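# Place yellow sponge beside blue foam block on desk

## Task

Set the yellow sponge down on the same desk as the blue foam block, immediately beside it with just a narrow gap. Every foam block must stay at its original spot and orientation, nothing extra may end up on the floor, and all cartons must remain standing on their desks. The robot must not tip over or finish leaning. The result only counts if it holds without the robot supporting anything at the end.

## Robot and tools

ROBOT. A Hello Robot Stretch 3 with one arm: a two-wheel differential base (0.33 m long, 0.34 m wide), a lift carriage on a vertical mast, and a telescoping arm that reaches out to the robot's right side, ending in a wrist (yaw, pitch, roll) and a two-finger gripper. The base cannot strafe; to move the gripper along the robot's forward direction you drive the base. Spinning in place pivots about the wheel-axle midpoint, 0.05 m behind the front edge; with the arm in and wrist folded the swept radius is 0.28 m, and an unfolded level wrist sticks out further. Something may occasionally nudge a loose object.

FRAMES. Base frame: origin on the floor between the drive wheels, x forward, y left, z up. hand_pose is reported in it, located where closed fingertips meet. Odometry frame is the base frame at scene start; heading is positive to the left, in -3.142..3.142.

CAMERAS. head_camera and nav_camera (fisheye) ride on the head and both follow head_pan_rad and head_tilt_rad; wrist_camera is on the gripper. Each execute_actions result carries one image per camera, captured when the call finishes. zoom_image takes camera (one of those three names) and region [x0, y0, x1, y1] in pixels from the top-left, no larger than 504 by 504, and returns a sharper crop of that camera's latest image.

execute_actions takes actions, a list run in sequence (empty list = just report). Each action may have robot, steps (1 to 450 control steps at 30 per second, default 1) and until (only together with steps; ends the action early once all its conditions hold). {"steps": n} alone waits. robot is either one command, a list of up to 8 commands run one after another (with {"pause_s": s}, max 15 s, as a wait item), or {"stop": true} to brake everything and clear the queue. A command may hold:
- base: exactly one of translate_m (metres, relative drive from where the base is when this command starts, forward positive, |value| at most 1) or rotate_rad (relative turn in radians, left/counter-clockwise positive, |value| at most 3.2).
- joints: absolute targets by name; unnamed joints keep their current goal. lift_m 0 to 1.1 (arm height); arm_m 0 to 0.52 (extension); wrist_yaw_rad -1.345 to 4.42 (0 along the arm, positive toward the front, 3.0 folded over the base); wrist_pitch_rad -1.57 to 0.451 (0 level, negative tips fingers down); wrist_roll_rad -2.911 to 2.911; gripper_m -0.089 to 0.179 (larger is wider; actual fingertip gap is about 0.007 less when nearly shut, 0.025 less when fully open, zero below 0.007); head_pan_rad -3.953 to 1.73 (0 forward, positive left, -1.57 faces the arm); head_tilt_rad -1.53 to 0.419 (negative looks down).
- contact_limits: {"arm_m": effort %} 1 to 100, the motor effort at which that arm motion halts; lower is gentler, too low halts immediately. It lasts until arm_m's next command.
Base and joint motions begin together and keep running across later actions and while you think. A new command overrides at once; a queue waits for each step to end "done" (base or gripper "off_target" also proceed) and otherwise drops the rest. Out-of-range values reject the whole call.

WAITING. To wait for everything: add "steps": 450, "until": {"robot": {"status": "ended"}}. Other conditions compare fields, e.g. {"lift_m": [">", 0.3]} or {"base_status": ["!=", "moving"]}; readings print to 3 decimals, translate/rotate to 4. {"any": {"status": "ended"}} fires when the first motion ends.

SPEED. Fast base (0.30 m/s, 1.9 rad/s) only when stowed: lift_m under 0.30, arm_m under 0.03, wrist_yaw_rad over 2.54; otherwise 0.10 m/s and 0.63 rad/s.

GRIPPING. Close to a gripper_m smaller than the object's width (smaller squeezes harder; over-squeezing triggers a stall guard that weakens grip). Release by opening at least 0.02 beyond the touch value. Readings and "done" don't prove a grasp: check images. Re-squeeze with a new value.

WRIST SAFETY. Fold or unfold the wrist only with lift_m 0.32 to 0.95, wrist_pitch_rad -0.4, roll about 0; after folding, lift may go down to 0.25. If wrist_yaw_rad is below -0.4, keep pitch at -0.5 or lower.

RESULT LINES. base_status and joint_status: moving, done, off_target (rests away from goal, may still push), contact_stop (lift/arm pushed hard and went slack until recommanded), time_out, stopped, not_commanded, torque_fault (a wrist servo shut off ~10 s; goals refused). base_status brackets show travelled vs goal from wheel counts (slip counts too). joint_goals, measured_speeds, motor_effort (% with peak in brackets; positive pushes toward higher values; biased and noisy), refusals/queue/queue_left, "refused:"/"dropped:"/"replaced:" lines (indices from 0). on_its_own appears when the robot altered a goal, a joint is slack or off, an effort at rest is abnormal, or base_tilt has drifted 3° or more from start. base_tilt in degrees (forward/right positive). lidar_m: 12 ranges, 30° sectors counter-clockwise from straight ahead (4th left, 7th behind, 10th right), plane 0.17 m up, so it sees table legs not tops. wrist_depth_mm and head_depth_mm: 7x7 median depth grids.

AVOID. Pushing with the gripper above ~0.45 m against something rigid can tip the robot; never push twice after a contact_stop. Don't drive while holding or pressing on something fixed. If it snags furniture, reverse the last move in small steps; if leaning, free the gripper and, if still tipped, lower lift_m to about 0.2. Don't knock foam blocks or cartons, drop or slam objects, or let anything fall. Release the sponge so it rests on its own, pull the gripper clear, wait until all motion has ended, then call finished_scene with scene (integer 1 or 2); it cannot be undone.

Each tool is called after "Emit:" as name(argument=value, ...) on one line, values as JSON.

## Session

Emit:
execute_actions(actions=[])

Scene clock: 0.00 s.
robot.base_odometry: x=+0.000 y=+0.000 heading=+0.000 (m, m, rad; robot's odometry frame)
robot.turned_by_wheels: +0.000 (rad since the last result)
robot.turned_by_imu: +0.000 (rad since the last result)
robot.base_tilt: forward=-0.9 right=-0.8 (deg)
robot.lidar_m: 2.01 1.34 0.91 1.28 1.90 1.88 2.08 2.45 2.16 1.87 2.54 2.19
robot.head_depth_mm: 1998 2333 2320 2294 2232 2296 2294 / 1990 2398 2397 2395 2327 2361 2339 / 1989 2483 2452 2467 2452 2435 2410 / 1997 2516 2543 2551 2552 2521 2486 / 1974 2674 2633 2672 2658 2661 2527 / 2000 2755 2783 2722 2698 2717 2538 / 1995 2601 2613 2632 2608 2585 2440
robot.base_status: not_commanded
robot.joint_positions: lift_m=+0.467 arm_m=+0.001 wrist_yaw_rad=+2.943 wrist_pitch_rad=-0.568 wrist_roll_rad=+0.008 gripper_m=+0.037 head_pan_rad=-0.014 head_tilt_rad=-0.018
robot.joint_goals: lift_m=+0.467 arm_m=+0.001 wrist_yaw_rad=+2.943 wrist_pitch_rad=-0.568 wrist_roll_rad=+0.008 gripper_m=+0.037 head_pan_rad=-0.014 head_tilt_rad=-0.018
robot.joint_status: lift_m=not_commanded arm_m=not_commanded wrist_yaw_rad=not_commanded wrist_pitch_rad=not_commanded wrist_roll_rad=not_commanded gripper_m=not_commanded head_pan_rad=not_commanded head_tilt_rad=not_commanded
robot.measured_speeds: translate_m=+0.000 rotate_rad=+0.000 lift_m=+0.000 arm_m=+0.000 wrist_yaw_rad=+0.000 wrist_pitch_rad=+0.000 wrist_roll_rad=+0.000 head_pan_rad=+0.000 head_tilt_rad=+0.000
robot: refusals=0 queue=idle queue_left=0
robot.motor_effort: left_wheel=+0 right_wheel=+0 lift_m=+38 arm_m=-1 wrist_yaw_rad=+0 wrist_pitch_rad=+7 wrist_roll_rad=+0 gripper_m=+0 head_pan_rad=+0 head_tilt_rad=+4 (%)
robot.hand_pose: x=+0.0188 y=+0.0527 z=+0.4478 quat_wxyz=(+0.265, +0.697, +0.129, +0.653) (m; robot's base frame)
robot.wrist_depth_mm: - - - - - - - / - - - - - - - / 995 - - - - - - / 843 - 891 886 910 934 956 / 705 721 760 750 793 793 800 / 614 622 - 643 683 682 706 / 552 570 - 580 585 600 612
pictures: head_camera (sideways: a quarter turn clockwise sets it upright), nav_camera (sideways: a quarter turn counterclockwise sets it upright), wrist_camera
Images, in order (width x height): head_camera 896x504, nav_camera 672x504, wrist_camera 644x364.

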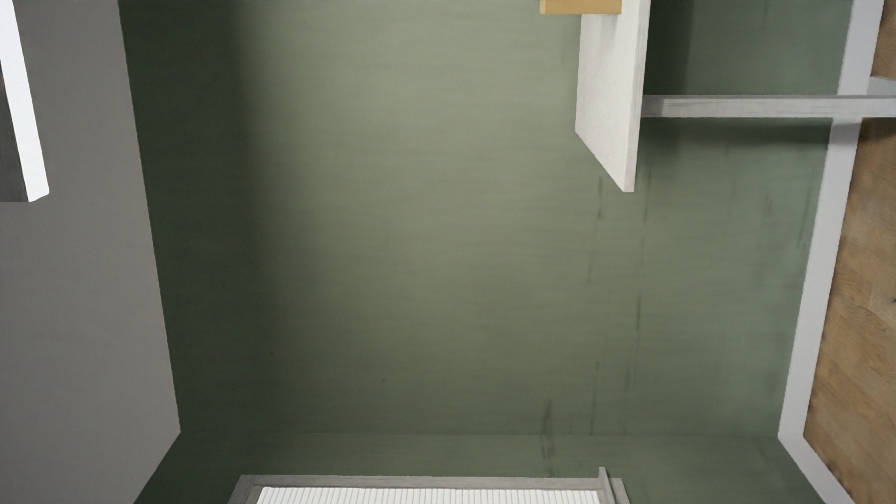

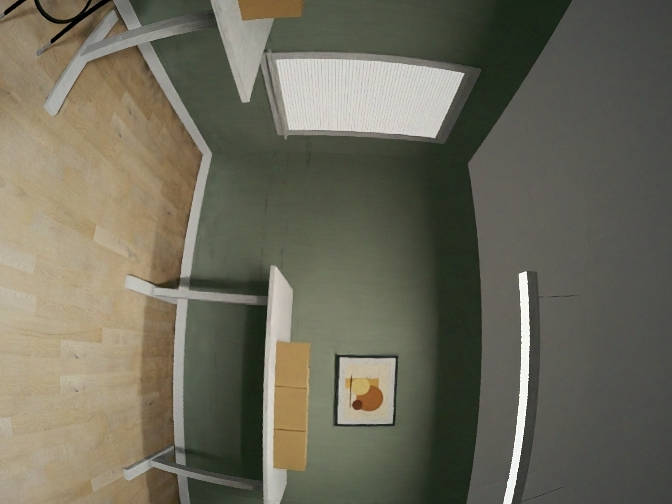

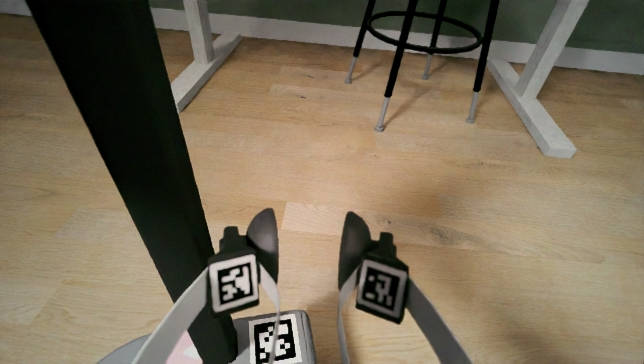

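Emit:
execute_actions(actions=[{"robot":{"joints":{"head_pan_rad":1.4,"head_tilt_rad":-0.5}},"steps":150,"until":{"robot":{"status":"ended"}}}])

Emit:
execute_actions(actions=[{"robot":{"joints":{"head_pan_rad":-0.6,"head_tilt_rad":-0.4}},"steps":150,"until":{"robot":{"status":"ended"}}}])

Emit:
execute_actions(actions=[{"robot":{"joints":{"head_pan_rad":-2.6,"head_tilt_rad":-0.4}},"steps":150,"until":{"robot":{"status":"ended"}}}])

Scene clock: 1.97 s.
robot.base_odometry: x=+0.000 y=+0.000 heading=+0.000 (m, m, rad; robot's odometry frame)
robot.turned_by_wheels: +0.000 (rad since the last result)
robot.turned_by_imu: +0.000 (rad since the last result)
robot.base_tilt: forward=-0.8 right=-0.8 (deg)
robot.lidar_m: 2.01 1.34 0.91 1.27 1.90 1.87 2.08 2.45 2.16 1.87 2.53 2.19
robot.head_depth_mm: 1335 1421 878 921 1217 1597 1354 / 1354 1434 897 935 1823 1600 1394 / 1381 1474 910 1751 1912 1702 1404 / 1394 1477 933 1785 1936 1705 1400 / 1428 1506 945 1807 1948 1706 1413 / 1437 1542 967 1345 1551 1611 1412 / 1451 1574 1197 1882 2026 1707 1407
robot.base_status: not_commanded
robot.joint_positions: lift_m=+0.467 arm_m=+0.001 wrist_yaw_rad=+2.943 wrist_pitch_rad=-0.568 wrist_roll_rad=+0.008 gripper_m=+0.037 head_pan_rad=+1.393 head_tilt_rad=-0.494
robot.joint_goals: lift_m=+0.467 arm_m=+0.001 wrist_yaw_rad=+2.943 wrist_pitch_rad=-0.568 wrist_roll_rad=+0.008 gripper_m=+0.037 head_pan_rad=+1.400 head_tilt_rad=-0.500
robot.joint_status: lift_m=not_commanded arm_m=not_commanded wrist_yaw_rad=not_commanded wrist_pitch_rad=not_commanded wrist_roll_rad=not_commanded gripper_m=not_commanded head_pan_rad=done head_tilt_rad=done
robot.measured_speeds: translate_m=+0.000 rotate_rad=+0.000 lift_m=+0.000 arm_m=+0.000 wrist_yaw_rad=+0.000 wrist_pitch_rad=+0.000 wrist_roll_rad=+0.000 head_pan_rad=+0.000 head_tilt_rad=+0.000
robot: refusals=0 queue=done queue_left=0
robot.motor_effort: left_wheel=+0(0) right_wheel=+1(0) lift_m=+38(39) arm_m=-1(1) wrist_yaw_rad=+1(1) wrist_pitch_rad=+7(7) wrist_roll_rad=+0(0) gripper_m=+0(1) head_pan_rad=+3(45) head_tilt_rad=-4(41) (%)
robot.hand_pose: x=+0.0188 y=+0.0527 z=+0.4478 quat_wxyz=(+0.265, +0.697, +0.129, +0.653) (m; robot's base frame)
robot.wrist_depth_mm: - - - - - - - / - - - - - - - / 992 - - - - - - / 834 - 878 895 909 947 984 / 712 712 770 755 788 787 810 / 616 627 - 653 684 686 692 / 549 566 - 577 581 609 610
pictures: head_camera (sideways: a quarter turn clockwise sets it upright), nav_camera (sideways: a quarter turn counterclockwise sets it upright), wrist_camera
Images, in order (width x height): head_camera 896x504, nav_camera 672x504, wrist_camera 644x364.

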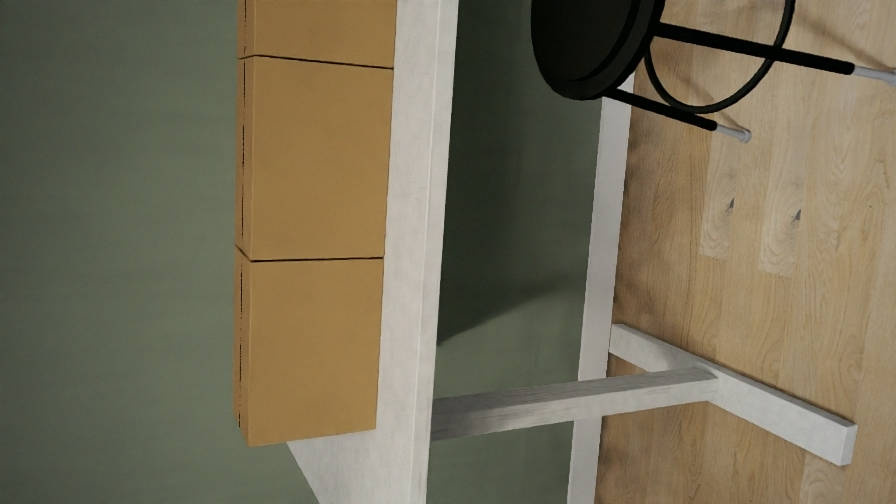

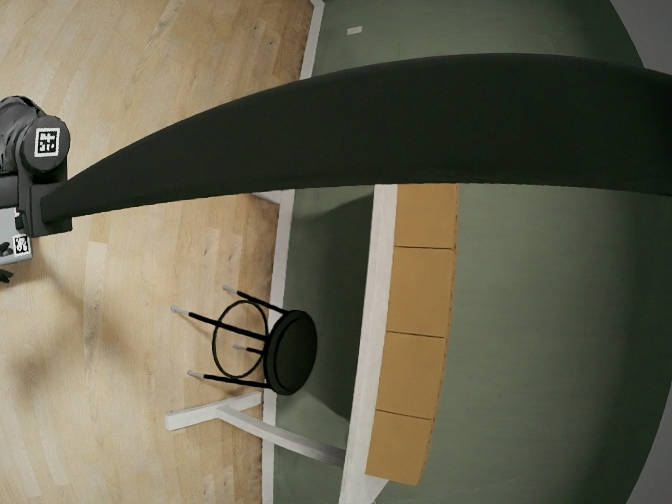

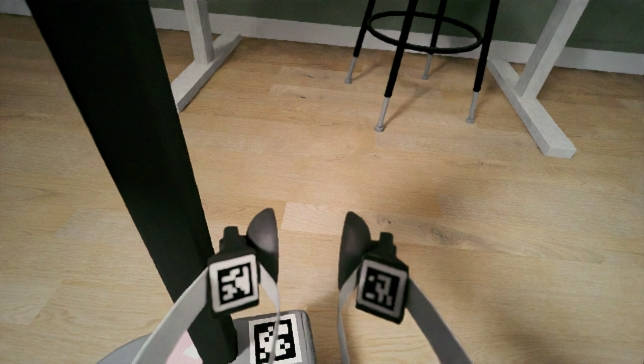

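Scene clock: 3.43 s.
robot.base_odometry: x=+0.000 y=+0.000 heading=+0.000 (m, m, rad; robot's odometry frame)
robot.turned_by_wheels: +0.000 (rad since the last result)
robot.turned_by_imu: +0.000 (rad since the last result)
robot.base_tilt: forward=-0.9 right=-0.8 (deg)
robot.lidar_m: 2.01 1.33 0.91 1.28 1.90 1.87 2.08 2.44 2.16 1.87 2.53 2.19
robot.head_depth_mm: 2360 2502 2647 2881 2453 1860 1498 / 2278 2432 2396 2760 2361 1846 1502 / 2260 2355 1822 2719 2430 1880 1502 / 2185 2303 1796 2669 2435 1862 1509 / 2103 2229 1759 2578 2457 1870 1514 / 2093 2219 1720 2492 2471 1871 1507 / 2077 2177 1867 2465 2370 1889 1515
robot.base_status: not_commanded
robot.joint_positions: lift_m=+0.467 arm_m=+0.001 wrist_yaw_rad=+2.943 wrist_pitch_rad=-0.568 wrist_roll_rad=+0.008 gripper_m=+0.037 head_pan_rad=-0.593 head_tilt_rad=-0.409
robot.joint_goals: lift_m=+0.467 arm_m=+0.001 wrist_yaw_rad=+2.943 wrist_pitch_rad=-0.568 wrist_roll_rad=+0.008 gripper_m=+0.037 head_pan_rad=-0.600 head_tilt_rad=-0.400
robot.joint_status: lift_m=not_commanded arm_m=not_commanded wrist_yaw_rad=not_commanded wrist_pitch_rad=not_commanded wrist_roll_rad=not_commanded gripper_m=not_commanded head_pan_rad=done head_tilt_rad=done
robot.measured_speeds: translate_m=+0.000 rotate_rad=+0.000 lift_m=+0.000 arm_m=+0.000 wrist_yaw_rad=+0.000 wrist_pitch_rad=+0.000 wrist_roll_rad=+0.000 head_pan_rad=+0.000 head_tilt_rad=+0.000
robot: refusals=0 queue=done queue_left=0
robot.motor_effort: left_wheel=+1(1) right_wheel=+0(0) lift_m=+38(39) arm_m=-1(1) wrist_yaw_rad=+0(1) wrist_pitch_rad=+7(7) wrist_roll_rad=+0(1) gripper_m=+0(0) head_pan_rad=-4(46) head_tilt_rad=+6(22) (%)
robot.hand_pose: x=+0.0188 y=+0.0527 z=+0.4478 quat_wxyz=(+0.265, +0.697, +0.129, +0.653) (m; robot's base frame)
robot.wrist_depth_mm: - - - - - - - / - - - - - - - / 986 - - - - - - / 816 - 875 875 917 940 952 / 707 715 757 760 782 789 815 / 620 628 - 655 681 682 703 / 551 569 - 588 584 607 614
pictures: head_camera (sideways: a quarter turn clockwise sets it upright), nav_camera (sideways: a quarter turn counterclockwise sets it upright), wrist_camera
Images, in order (width x height): head_camera 896x504, nav_camera 672x504, wrist_camera 644x364.

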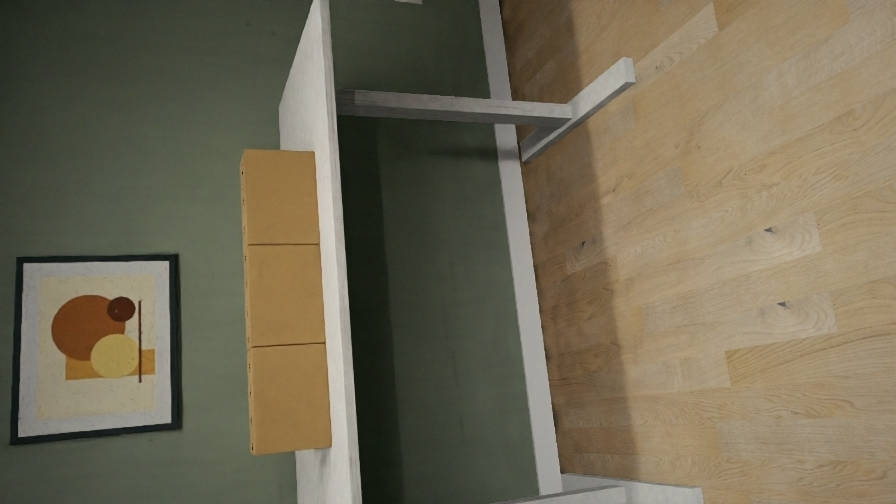

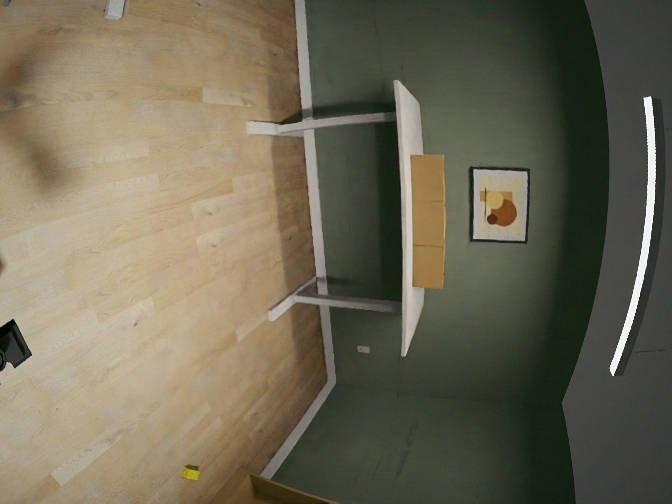

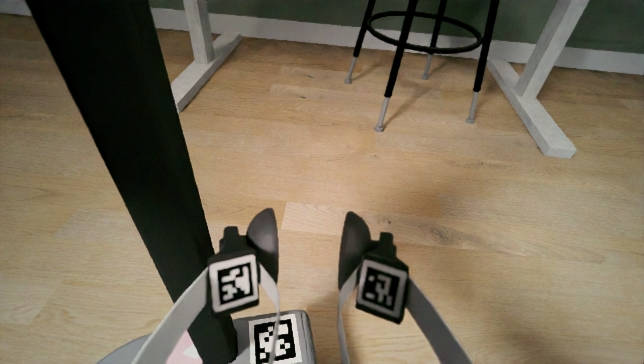

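Scene clock: 4.90 s.
robot.base_odometry: x=+0.000 y=+0.000 heading=+0.000 (m, m, rad; robot's odometry frame)
robot.turned_by_wheels: +0.000 (rad since the last result)
robot.turned_by_imu: +0.000 (rad since the last result)
robot.base_tilt: forward=-0.8 right=-0.8 (deg)
robot.lidar_m: 2.01 1.34 0.91 1.27 1.90 1.87 2.08 2.44 2.16 1.87 2.54 2.19
robot.head_depth_mm: 2420 2561 2680 2771 2452 1860 1495 / 2661 2759 2922 3060 2437 1869 1508 / 2615 2759 2969 3127 2467 1876 1502 / 2411 2543 2718 2891 2473 1862 1507 / 2253 2342 2502 2648 2495 1867 1525 / 2078 2211 2313 2449 2470 1868 1512 / 1993 2045 2162 2287 2389 1888 1517
robot.base_status: not_commanded
robot.joint_positions: lift_m=+0.467 arm_m=+0.001 wrist_yaw_rad=+2.943 wrist_pitch_rad=-0.568 wrist_roll_rad=+0.008 gripper_m=+0.037 head_pan_rad=-2.593 head_tilt_rad=-0.409
robot.joint_goals: lift_m=+0.467 arm_m=+0.001 wrist_yaw_rad=+2.943 wrist_pitch_rad=-0.568 wrist_roll_rad=+0.008 gripper_m=+0.037 head_pan_rad=-2.600 head_tilt_rad=-0.400
robot.joint_status: lift_m=not_commanded arm_m=not_commanded wrist_yaw_rad=not_commanded wrist_pitch_rad=not_commanded wrist_roll_rad=not_commanded gripper_m=not_commanded head_pan_rad=done head_tilt_rad=done
robot.measured_speeds: translate_m=+0.000 rotate_rad=+0.000 lift_m=+0.000 arm_m=+0.000 wrist_yaw_rad=+0.000 wrist_pitch_rad=+0.000 wrist_roll_rad=+0.000 head_pan_rad=+0.000 head_tilt_rad=+0.000
robot: refusals=0 queue=done queue_left=0
robot.motor_effort: left_wheel=+1(1) right_wheel=+0(0) lift_m=+38(38) arm_m=-1(1) wrist_yaw_rad=+1(0) wrist_pitch_rad=+7(7) wrist_roll_rad=+1(0) gripper_m=+0(0) head_pan_rad=-4(48) head_tilt_rad=+6(8) (%)
robot.hand_pose: x=+0.0188 y=+0.0527 z=+0.4478 quat_wxyz=(+0.265, +0.697, +0.129, +0.653) (m; robot's base frame)
robot.wrist_depth_mm: - - - - - - - / - - - - - - - / 968 - - - - - - / 818 - 862 883 911 933 964 / 707 717 766 744 777 797 799 / 619 625 - 648 680 684 701 / 553 572 - 586 585 599 606
pictures: head_camera (sideways: a quarter turn clockwise sets it upright), nav_camera (sideways: a quarter turn counterclockwise sets it upright), wrist_camera
Images, in order (width x height): head_camera 896x504, nav_camera 672x504, wrist_camera 644x364.

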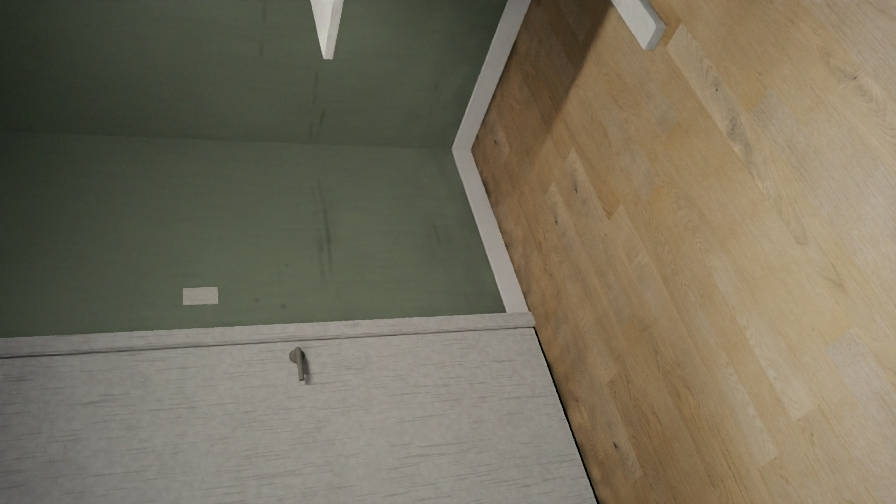

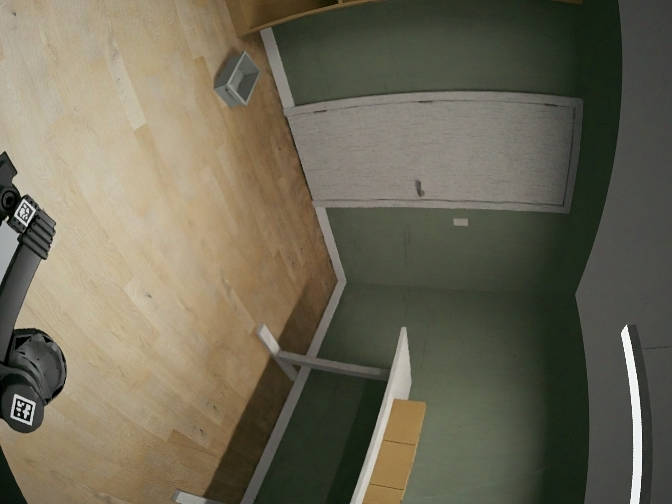

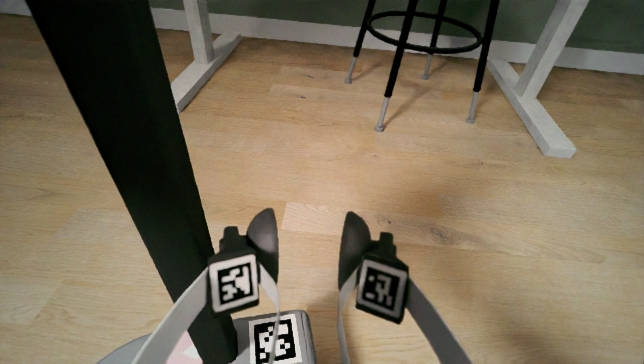

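Emit:
execute_actions(actions=[{"robot":{"joints":{"head_pan_rad":-1.5,"head_tilt_rad":-0.5}},"steps":150,"until":{"robot":{"status":"ended"}}}])

Scene clock: 7.13 s.
robot.base_odometry: x=+0.000 y=+0.000 heading=+0.000 (m, m, rad; robot's odometry frame)
robot.turned_by_wheels: +0.000 (rad since the last result)
robot.turned_by_imu: +0.000 (rad since the last result)
robot.base_tilt: forward=-0.8 right=-0.8 (deg)
robot.lidar_m: 2.01 1.33 0.91 1.27 1.90 1.88 2.08 2.44 2.16 1.87 2.53 2.19
robot.head_depth_mm: 1787 1899 1996 2205 2061 1692 1395 / 1856 1965 2085 2313 2144 1693 1396 / 1912 2028 2167 2364 2165 1690 1403 / 1944 2075 2184 2426 2166 1708 1407 / 2081 2272 2468 2685 2172 1712 1405 / 2181 2387 2565 2764 2167 1714 1405 / 2321 2517 2756 2881 2179 1711 1411
robot.base_status: not_commanded
robot.joint_positions: lift_m=+0.467 arm_m=+0.001 wrist_yaw_rad=+2.943 wrist_pitch_rad=-0.568 wrist_roll_rad=+0.008 gripper_m=+0.037 head_pan_rad=-1.507 head_tilt_rad=-0.494
robot.joint_goals: lift_m=+0.467 arm_m=+0.001 wrist_yaw_rad=+2.943 wrist_pitch_rad=-0.568 wrist_roll_rad=+0.008 gripper_m=+0.037 head_pan_rad=-1.500 head_tilt_rad=-0.500
robot.joint_status: lift_m=not_commanded arm_m=not_commanded wrist_yaw_rad=not_commanded wrist_pitch_rad=not_commanded wrist_roll_rad=not_commanded gripper_m=not_commanded head_pan_rad=done head_tilt_rad=done
robot.measured_speeds: translate_m=+0.000 rotate_rad=+0.000 lift_m=+0.000 arm_m=+0.000 wrist_yaw_rad=+0.000 wrist_pitch_rad=+0.000 wrist_roll_rad=+0.000 head_pan_rad=+0.000 head_tilt_rad=+0.000
robot: refusals=0 queue=done queue_left=0
robot.motor_effort: left_wheel=+1(1) right_wheel=+0(0) lift_m=+38(38) arm_m=-1(1) wrist_yaw_rad=+1(0) wrist_pitch_rad=+7(7) wrist_roll_rad=+0(0) gripper_m=+0(0) head_pan_rad=+4(45) head_tilt_rad=-4(17) (%)
robot.hand_pose: x=+0.0188 y=+0.0527 z=+0.4478 quat_wxyz=(+0.265, +0.697, +0.129, +0.653) (m; robot's base frame)
robot.wrist_depth_mm: - - - - - - - / - - - - - - - / 962 - - - - - - / 810 - 861 905 923 936 986 / 713 714 761 759 774 792 812 / 614 624 - 656 683 685 698 / 555 574 - 584 581 598 615
pictures: head_camera (sideways: a quarter turn clockwise sets it upright), nav_camera (sideways: a quarter turn counterclockwise sets it upright), wrist_camera
Images, in order (width x height): head_camera 896x504, nav_camera 672x504, wrist_camera 644x364.

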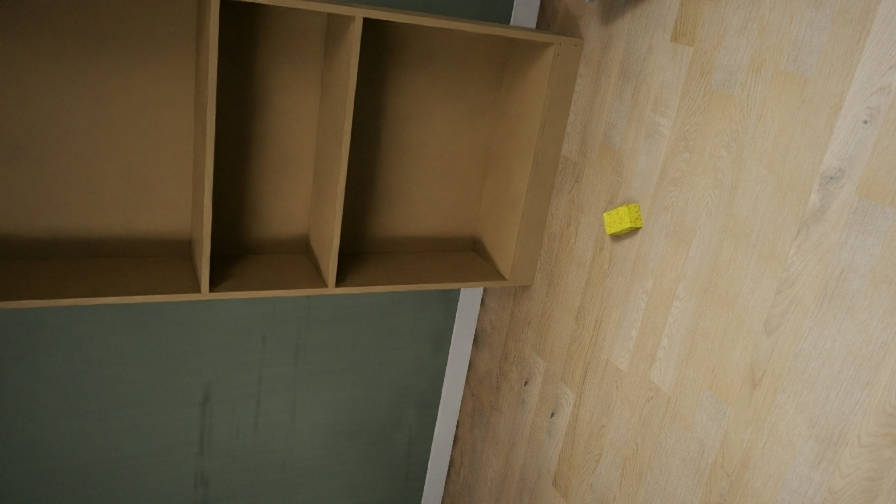

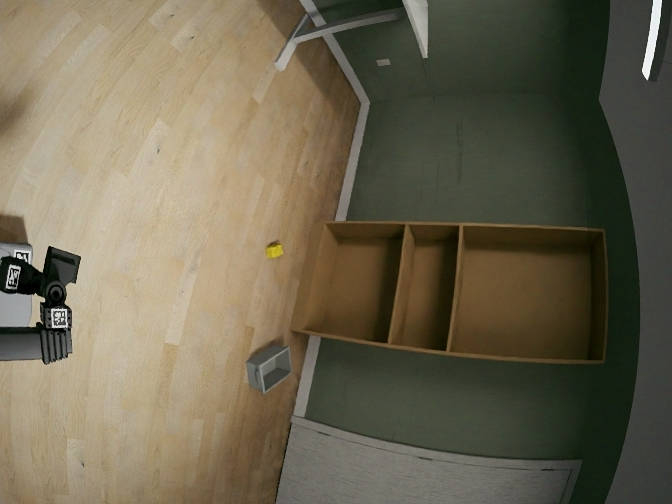

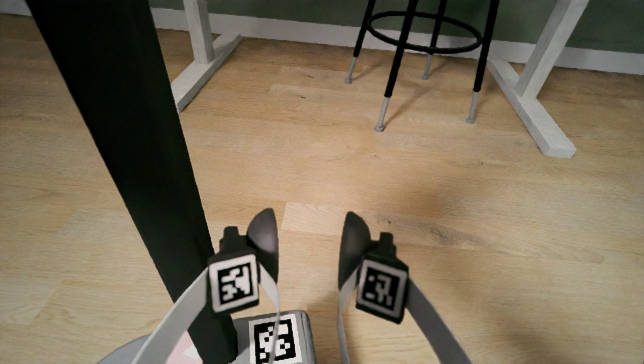

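Emit:
execute_actions(actions=[{"robot":[{"joints":{"lift_m":0.28,"head_pan_rad":-1.2,"head_tilt_rad":-0.9},"base":{"rotate_rad":-1.1}},{"base":{"translate_m":1.0}},{"base":{"translate_m":0.2}},{"joints":{"lift_m":0.45}},{"joints":{"wrist_yaw_rad":0,"gripper_m":0.17}},{"joints":{"wrist_pitch_rad":-0.9,"arm_m":0.2}}],"steps":450,"until":{"robot":{"status":"ended"}}},{"steps":450,"until":{"robot":{"status":"ended"}}}])

Scene clock: 26.20 s.
robot.base_odometry: x=+0.544 y=-1.069 heading=-1.100 (m, m, rad; robot's odometry frame)
robot.turned_by_wheels: -1.100 (rad since the last result)
robot.turned_by_imu: -1.099 (rad since the last result)
robot.base_tilt: forward=-0.9 right=-0.7 (deg)
robot.lidar_m: 1.50 1.15 1.63 1.60 2.48 2.00 2.43 2.92 2.67 1.20 1.25 0.99
robot.head_depth_mm: 1432 1652 1882 1608 1450 - 1148 / 1122 1285 1766 1661 1466 1287 1149 / 1262 1382 1666 1631 1464 1288 1152 / 1228 1200 1639 1610 1461 1302 1152 / 1182 1167 1549 1575 1476 1296 1165 / 1138 1137 1463 1594 1484 1307 1167 / 1099 1143 1409 1567 1455 1303 1162
robot.base_status: done (translate_m +0.2000 of +0.2000)
robot.joint_positions: lift_m=+0.450 arm_m=+0.200 wrist_yaw_rad=+0.001 wrist_pitch_rad=-0.907 wrist_roll_rad=+0.008 gripper_m=+0.170 head_pan_rad=-1.207 head_tilt_rad=-0.889
robot.joint_goals: lift_m=+0.450 arm_m=+0.200 wrist_yaw_rad=+0.000 wrist_pitch_rad=-0.900 wrist_roll_rad=+0.008 gripper_m=+0.170 head_pan_rad=-1.200 head_tilt_rad=-0.900
robot.joint_status: lift_m=done arm_m=done wrist_yaw_rad=done wrist_pitch_rad=done wrist_roll_rad=not_commanded gripper_m=done head_pan_rad=done head_tilt_rad=done
robot.measured_speeds: translate_m=+0.000 rotate_rad=+0.000 lift_m=+0.000 arm_m=+0.000 wrist_yaw_rad=+0.000 wrist_pitch_rad=+0.000 wrist_roll_rad=+0.000 head_pan_rad=+0.000 head_tilt_rad=+0.000
robot: refusals=0 queue=done queue_left=0
robot.motor_effort: left_wheel=+2(9) right_wheel=-1(7) lift_m=+44(46) arm_m=+2(2) wrist_yaw_rad=-1(0) wrist_pitch_rad=+4(7) wrist_roll_rad=+0(1) gripper_m=+1(84) head_pan_rad=+3(24) head_tilt_rad=-7(42) (%)
robot.hand_pose: x=-0.0215 y=-0.4836 z=+0.3719 quat_wxyz=(+0.633, +0.309, -0.638, -0.311) (m; robot's base frame)
robot.wrist_depth_mm: 631 723 804 791 842 886 901 / 662 698 718 754 767 785 812 / 629 639 656 681 690 706 728 / 579 586 601 615 623 638 649 / 537 527 561 565 574 590 601 / - 505 516 530 523 - 558 / 459 470 480 491 499 499 517
pictures: head_camera (sideways: a quarter turn clockwise sets it upright), nav_camera (sideways: a quarter turn counterclockwise sets it upright), wrist_camera
Images, in order (width x height): head_camera 896x504, nav_camera 672x504, wrist_camera 644x364.

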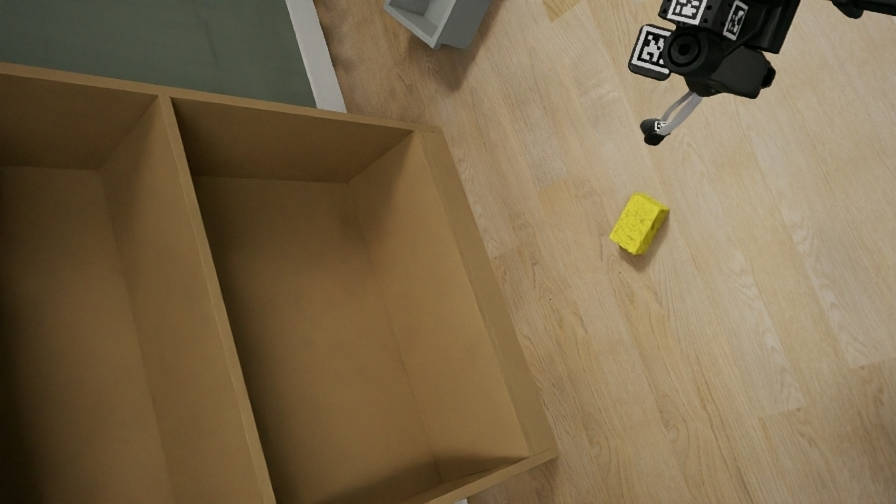

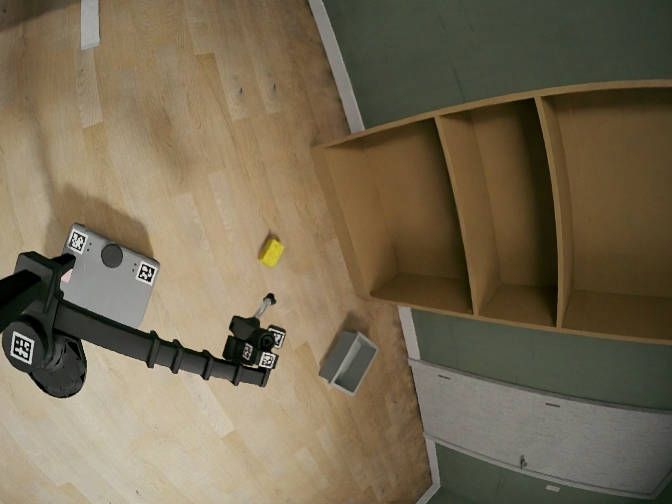

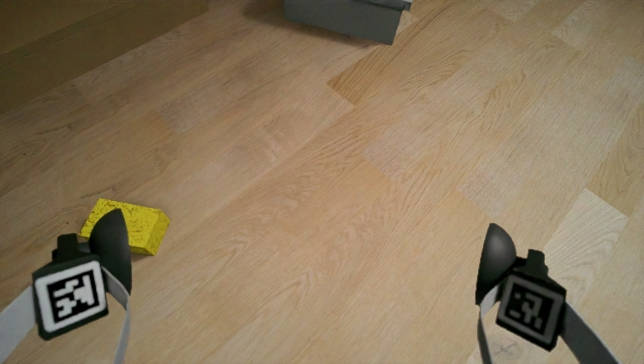

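Emit:
execute_actions(actions=[{"robot":{"base":{"translate_m":0.22},"joints":{"wrist_pitch_rad":-1.5,"arm_m":0.33,"lift_m":0.4}},"steps":450,"until":{"robot":{"status":"ended"}}}])

Scene clock: 30.03 s.
robot.base_odometry: x=+0.644 y=-1.265 heading=-1.100 (m, m, rad; robot's odometry frame)
robot.turned_by_wheels: +0.000 (rad since the last result)
robot.turned_by_imu: +0.001 (rad since the last result)
robot.base_tilt: forward=-0.9 right=-0.8 (deg)
robot.lidar_m: 1.31 1.47 0.99 1.62 2.63 2.08 2.65 2.82 2.32 1.18 0.83 1.14
robot.head_depth_mm: 1165 1183 1424 1591 1491 1244 1147 / 1156 1142 1580 1586 1465 1268 1150 / 1109 1115 1499 1567 1474 1295 1157 / 1059 1115 1428 1570 1441 1300 1159 / 1023 1098 1351 1513 1415 1295 1157 / 982 1073 998 1462 1448 1306 1162 / 938 1030 1250 1476 1501 1309 1165
robot.base_status: done (translate_m +0.2200 of +0.2200)
robot.joint_positions: lift_m=+0.400 arm_m=+0.330 wrist_yaw_rad=+0.001 wrist_pitch_rad=-1.496 wrist_roll_rad=+0.008 gripper_m=+0.170 head_pan_rad=-1.207 head_tilt_rad=-0.889
robot.joint_goals: lift_m=+0.400 arm_m=+0.330 wrist_yaw_rad=+0.000 wrist_pitch_rad=-1.500 wrist_roll_rad=+0.008 gripper_m=+0.170 head_pan_rad=-1.200 head_tilt_rad=-0.900
robot.joint_status: lift_m=done arm_m=done wrist_yaw_rad=done wrist_pitch_rad=done wrist_roll_rad=not_commanded gripper_m=done head_pan_rad=done head_tilt_rad=done
robot.measured_speeds: translate_m=+0.000 rotate_rad=+0.000 lift_m=+0.000 arm_m=+0.000 wrist_yaw_rad=+0.000 wrist_pitch_rad=+0.000 wrist_roll_rad=+0.000 head_pan_rad=+0.000 head_tilt_rad=+0.000
robot: refusals=0 queue=done queue_left=0
robot.motor_effort: left_wheel=+2(5) right_wheel=-1(3) lift_m=+32(41) arm_m=+3(2) wrist_yaw_rad=+0(0) wrist_pitch_rad=-2(4) wrist_roll_rad=+0(0) gripper_m=+0(0) head_pan_rad=+4(3) head_tilt_rad=-7(7) (%)
robot.hand_pose: x=-0.0216 y=-0.4697 z=+0.2816 quat_wxyz=(+0.516, +0.479, -0.520, -0.483) (m; robot's base frame)
robot.wrist_depth_mm: 412 414 418 427 432 439 445 / 416 420 385 430 436 443 449 / 422 428 437 440 446 451 455 / 431 433 442 447 450 460 465 / 435 443 449 454 463 470 479 / - 454 456 462 467 - 480 / 449 456 463 467 476 481 489
pictures: head_camera (sideways: a quarter turn clockwise sets it upright), nav_camera (sideways: a quarter turn counterclockwise sets it upright), wrist_camera
Images, in order (width x height): head_camera 896x504, nav_camera 672x504, wrist_camera 644x364.

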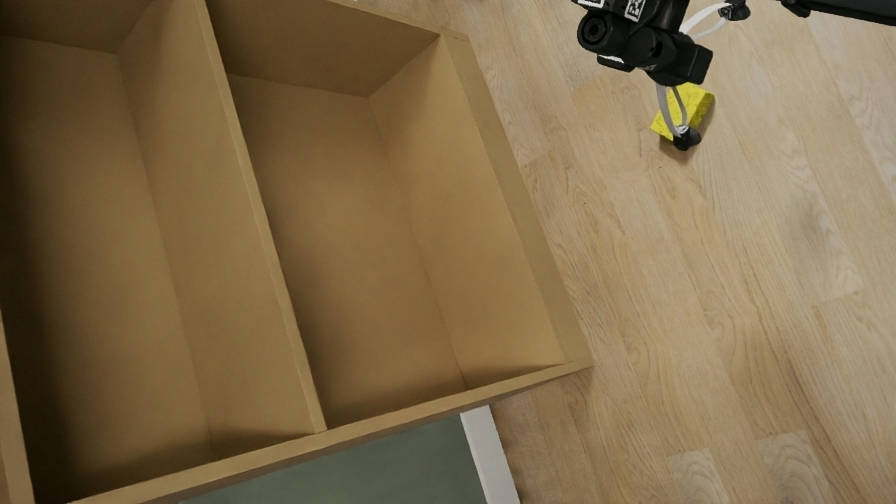

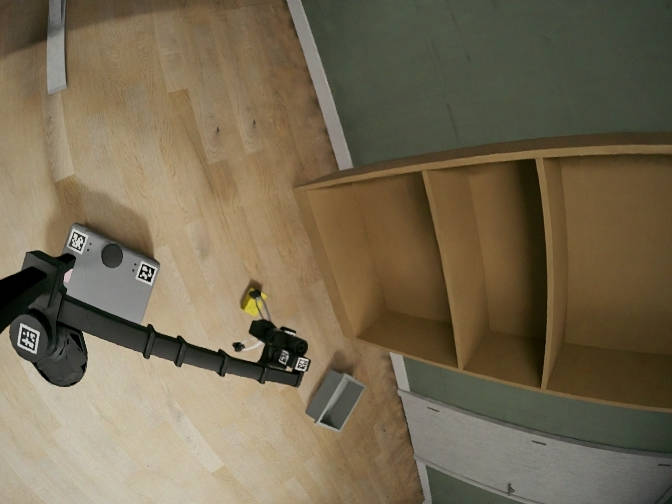

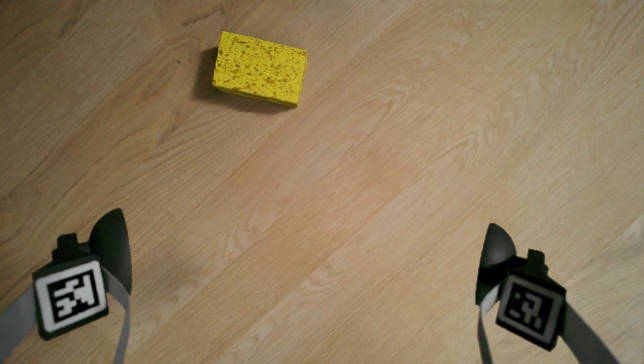

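Emit:
execute_actions(actions=[{"robot":{"base":{"translate_m":0.06},"joints":{"arm_m":0.43,"lift_m":0.27}},"steps":450,"until":{"robot":{"status":"ended"}}}])

Scene clock: 32.43 s.
robot.base_odometry: x=+0.671 y=-1.319 heading=-1.100 (m, m, rad; robot's odometry frame)
robot.turned_by_wheels: +0.000 (rad since the last result)
robot.turned_by_imu: +0.001 (rad since the last result)
robot.base_tilt: forward=-0.9 right=-0.8 (deg)
robot.lidar_m: 1.26 1.43 0.95 1.63 2.67 2.14 2.71 2.87 2.23 1.17 0.79 1.10
robot.head_depth_mm: 1160 1129 1478 1573 1509 1261 1166 / 1108 1099 1522 1580 1461 1260 1152 / 1063 1110 1443 1555 1447 1286 1161 / 1018 1095 1360 1547 1437 1295 1156 / 978 1074 1297 1486 1413 1296 1152 / 941 1035 967 1426 1481 1304 1170 / 708 1025 1232 1443 1483 1309 1164
robot.base_status: done (translate_m +0.0600 of +0.0600)
robot.joint_positions: lift_m=+0.270 arm_m=+0.430 wrist_yaw_rad=+0.001 wrist_pitch_rad=-1.497 wrist_roll_rad=+0.008 gripper_m=+0.170 head_pan_rad=-1.207 head_tilt_rad=-0.889
robot.joint_goals: lift_m=+0.270 arm_m=+0.430 wrist_yaw_rad=+0.000 wrist_pitch_rad=-1.500 wrist_roll_rad=+0.008 gripper_m=+0.170 head_pan_rad=-1.200 head_tilt_rad=-0.900
robot.joint_status: lift_m=done arm_m=done wrist_yaw_rad=done wrist_pitch_rad=done wrist_roll_rad=not_commanded gripper_m=done head_pan_rad=done head_tilt_rad=done
robot.measured_speeds: translate_m=+0.000 rotate_rad=+0.000 lift_m=+0.000 arm_m=+0.000 wrist_yaw_rad=+0.000 wrist_pitch_rad=+0.000 wrist_roll_rad=+0.000 head_pan_rad=+0.000 head_tilt_rad=+0.000
robot: refusals=0 queue=done queue_left=0
robot.motor_effort: left_wheel=+2(5) right_wheel=-2(4) lift_m=+33(34) arm_m=+2(2) wrist_yaw_rad=+0(0) wrist_pitch_rad=-1(2) wrist_roll_rad=+0(0) gripper_m=+0(1) head_pan_rad=+3(4) head_tilt_rad=-7(7) (%)
robot.hand_pose: x=-0.0216 y=-0.5695 z=+0.1516 quat_wxyz=(+0.516, +0.479, -0.520, -0.483) (m; robot's base frame)
robot.wrist_depth_mm: 289 292 295 299 302 308 311 / 292 295 300 303 309 313 315 / 297 300 303 265 311 315 320 / 300 305 307 267 317 322 326 / 305 309 313 317 324 328 331 / - 315 318 324 329 - 336 / 317 320 325 328 333 339 342
pictures: head_camera (sideways: a quarter turn clockwise sets it upright), nav_camera (sideways: a quarter turn counterclockwise sets it upright), wrist_camera
Images, in order (width x height): head_camera 896x504, nav_camera 672x504, wrist_camera 644x364.

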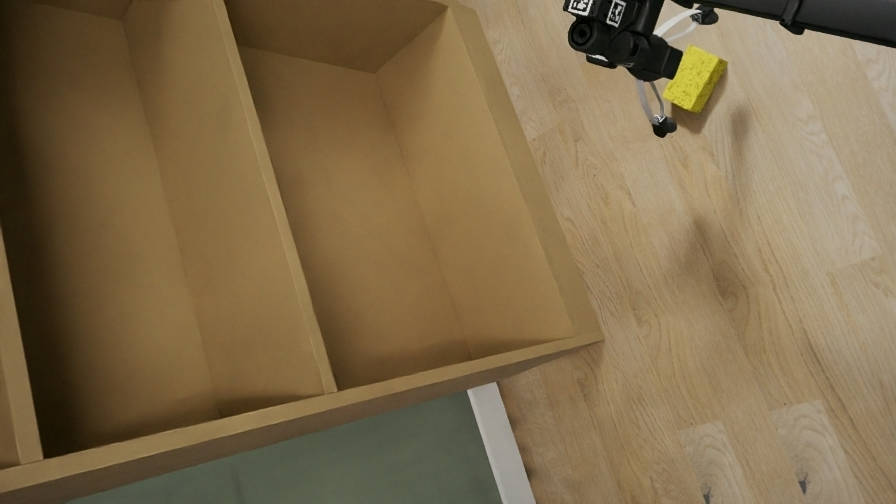

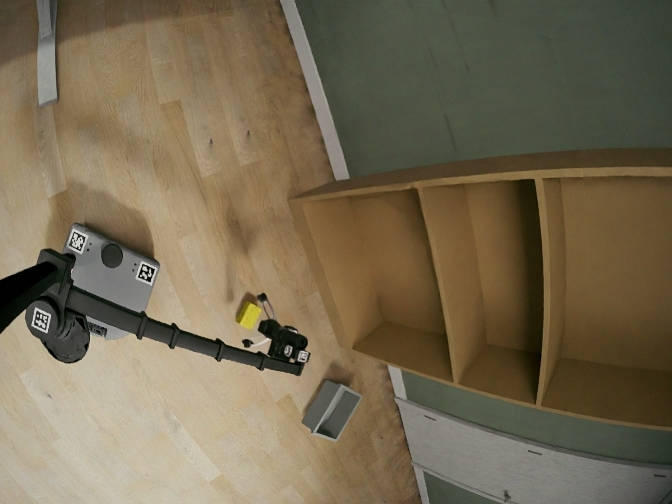

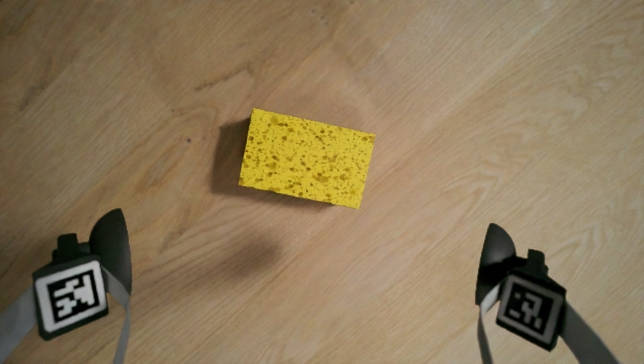

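Emit:
execute_actions(actions=[{"robot":{"joints":{"arm_m":0.49,"lift_m":0.19}},"steps":450,"until":{"robot":{"status":"ended"}}}])

Scene clock: 34.47 s.
robot.base_odometry: x=+0.671 y=-1.319 heading=-1.100 (m, m, rad; robot's odometry frame)
robot.turned_by_wheels: +0.000 (rad since the last result)
robot.turned_by_imu: +0.000 (rad since the last result)
robot.base_tilt: forward=-0.9 right=-0.8 (deg)
robot.lidar_m: 1.27 1.43 0.95 1.63 2.67 2.22 2.70 2.87 2.22 1.18 0.78 1.10
robot.head_depth_mm: 1159 1133 1487 1582 1517 1258 1147 / 1108 1103 1519 1557 1464 1265 1148 / 1062 1116 1427 1556 1454 1286 1157 / 1020 1096 1361 1538 1436 1294 1153 / 983 1066 1280 1501 1418 1296 1158 / 938 1036 970 1438 1479 1302 1167 / 708 1022 1240 1432 1494 1304 1170
robot.base_status: done (translate_m +0.0600 of +0.0600)
robot.joint_positions: lift_m=+0.190 arm_m=+0.490 wrist_yaw_rad=+0.001 wrist_pitch_rad=-1.497 wrist_roll_rad=+0.008 gripper_m=+0.170 head_pan_rad=-1.207 head_tilt_rad=-0.889
robot.joint_goals: lift_m=+0.190 arm_m=+0.490 wrist_yaw_rad=+0.000 wrist_pitch_rad=-1.500 wrist_roll_rad=+0.008 gripper_m=+0.170 head_pan_rad=-1.200 head_tilt_rad=-0.900
robot.joint_status: lift_m=done arm_m=done wrist_yaw_rad=done wrist_pitch_rad=done wrist_roll_rad=not_commanded gripper_m=done head_pan_rad=done head_tilt_rad=done
robot.measured_speeds: translate_m=+0.000 rotate_rad=+0.000 lift_m=+0.000 arm_m=+0.000 wrist_yaw_rad=+0.000 wrist_pitch_rad=+0.000 wrist_roll_rad=+0.000 head_pan_rad=+0.000 head_tilt_rad=+0.000
robot: refusals=0 queue=done queue_left=0
robot.motor_effort: left_wheel=+1(2) right_wheel=-1(1) lift_m=+32(35) arm_m=+3(3) wrist_yaw_rad=-1(2) wrist_pitch_rad=-1(1) wrist_roll_rad=+1(1) gripper_m=+0(0) head_pan_rad=+3(4) head_tilt_rad=-7(7) (%)
robot.hand_pose: x=-0.0216 y=-0.6294 z=+0.0716 quat_wxyz=(+0.516, +0.479, -0.520, -0.484) (m; robot's base frame)
robot.wrist_depth_mm: 212 215 217 219 224 227 229 / 216 218 221 224 226 230 234 / 218 220 224 228 230 233 236 / 222 224 227 231 234 237 241 / 225 229 188 189 237 241 244 / - 233 189 191 243 - 249 / 234 237 239 243 246 251 253
pictures: head_camera (sideways: a quarter turn clockwise sets it upright), nav_camera (sideways: a quarter turn counterclockwise sets it upright), wrist_camera
Images, in order (width x height): head_camera 896x504, nav_camera 672x504, wrist_camera 644x364.

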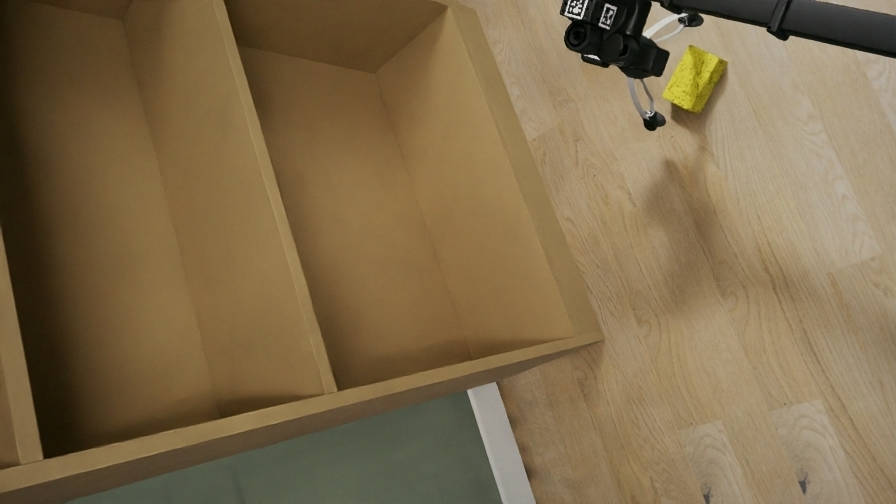

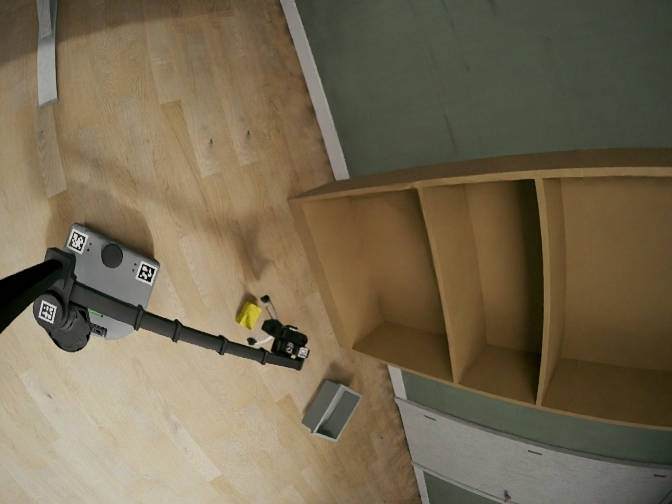

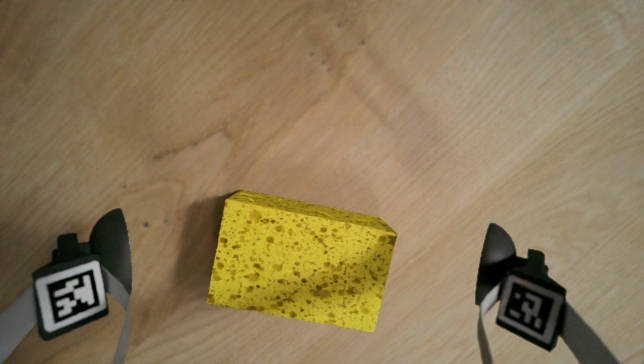

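Emit:
execute_actions(actions=[{"robot":[{"joints":{"arm_m":0.485,"lift_m":0.14}},{"joints":{"gripper_m":0.07}},{"pause_s":0.5},{"joints":{"lift_m":0.3}}],"steps":450,"until":{"robot":{"status":"ended"}}}])

Scene clock: 40.10 s.
robot.base_odometry: x=+0.671 y=-1.319 heading=-1.100 (m, m, rad; robot's odometry frame)
robot.turned_by_wheels: +0.000 (rad since the last result)
robot.turned_by_imu: +0.001 (rad since the last result)
robot.base_tilt: forward=-0.9 right=-0.8 (deg)
robot.lidar_m: 1.27 1.43 0.95 1.64 2.68 2.14 2.70 2.87 2.23 0.58 0.79 1.10
robot.head_depth_mm: 1164 1132 1478 1586 1515 1259 1168 / 1109 1104 1508 1559 1462 1262 1150 / 1067 1112 1425 1563 1454 1286 1148 / 1019 1097 1352 1548 1443 1291 1152 / 980 1075 1289 1483 1419 1303 1165 / 942 1041 970 1432 1474 1310 1160 / 708 1028 1235 1442 1488 1306 1172
robot.base_status: done (translate_m +0.0600 of +0.0600)
robot.joint_positions: lift_m=+0.300 arm_m=+0.485 wrist_yaw_rad=+0.001 wrist_pitch_rad=-1.497 wrist_roll_rad=+0.008 gripper_m=+0.071 head_pan_rad=-1.207 head_tilt_rad=-0.889
robot.joint_goals: lift_m=+0.300 arm_m=+0.485 wrist_yaw_rad=+0.000 wrist_pitch_rad=-1.500 wrist_roll_rad=+0.008 gripper_m=+0.070 head_pan_rad=-1.200 head_tilt_rad=-0.900
robot.joint_status: lift_m=done arm_m=done wrist_yaw_rad=done wrist_pitch_rad=done wrist_roll_rad=not_commanded gripper_m=done head_pan_rad=done head_tilt_rad=done
robot.measured_speeds: translate_m=+0.000 rotate_rad=+0.000 lift_m=+0.000 arm_m=+0.000 wrist_yaw_rad=+0.000 wrist_pitch_rad=+0.000 wrist_roll_rad=+0.000 head_pan_rad=+0.000 head_tilt_rad=+0.000
robot: refusals=0 queue=done queue_left=0
robot.motor_effort: left_wheel=+2(2) right_wheel=-1(2) lift_m=+44(46) arm_m=-4(5) wrist_yaw_rad=-1(0) wrist_pitch_rad=-1(1) wrist_roll_rad=+0(0) gripper_m=-17(90) head_pan_rad=+3(3) head_tilt_rad=-7(7) (%)
robot.hand_pose: x=-0.0216 y=-0.6251 z=+0.1812 quat_wxyz=(+0.516, +0.479, -0.520, -0.484) (m; robot's base frame)
robot.wrist_depth_mm: 315 319 324 328 332 337 341 / 319 324 327 330 334 340 344 / 324 330 332 338 342 348 351 / 329 336 337 343 349 352 356 / 335 338 133 136 348 358 364 / 341 - 135 136 138 365 369 / 346 351 138 139 253 372 377
pictures: head_camera (sideways: a quarter turn clockwise sets it upright), nav_camera (sideways: a quarter turn counterclockwise sets it upright), wrist_camera
Images, in order (width x height): head_camera 896x504, nav_camera 672x504, wrist_camera 644x364.

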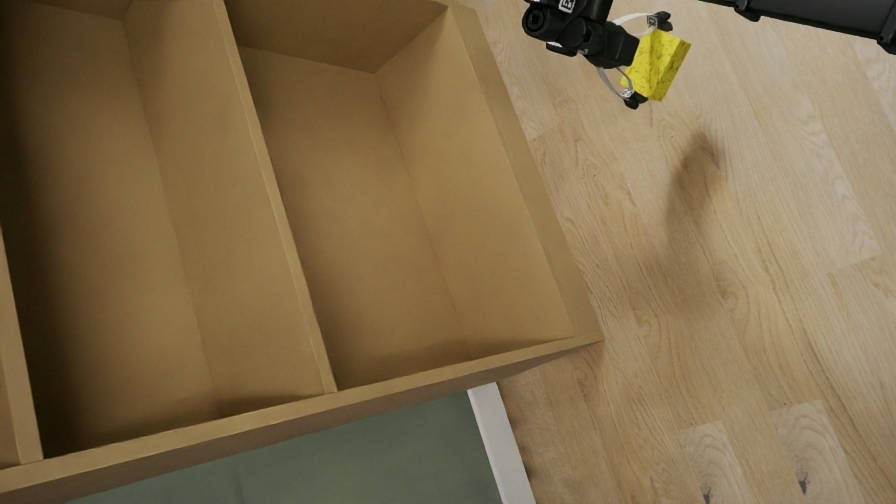

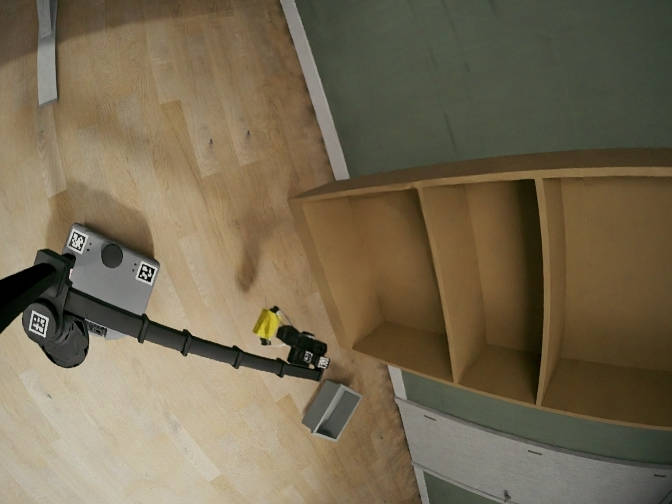

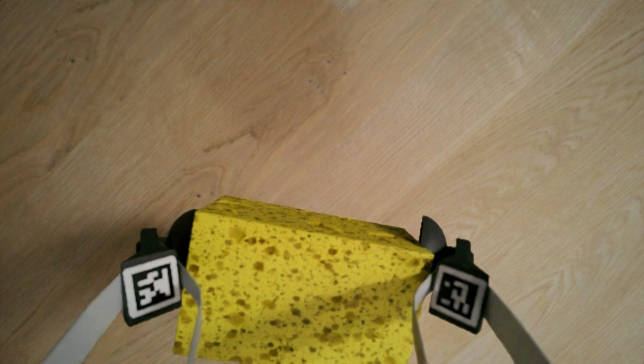

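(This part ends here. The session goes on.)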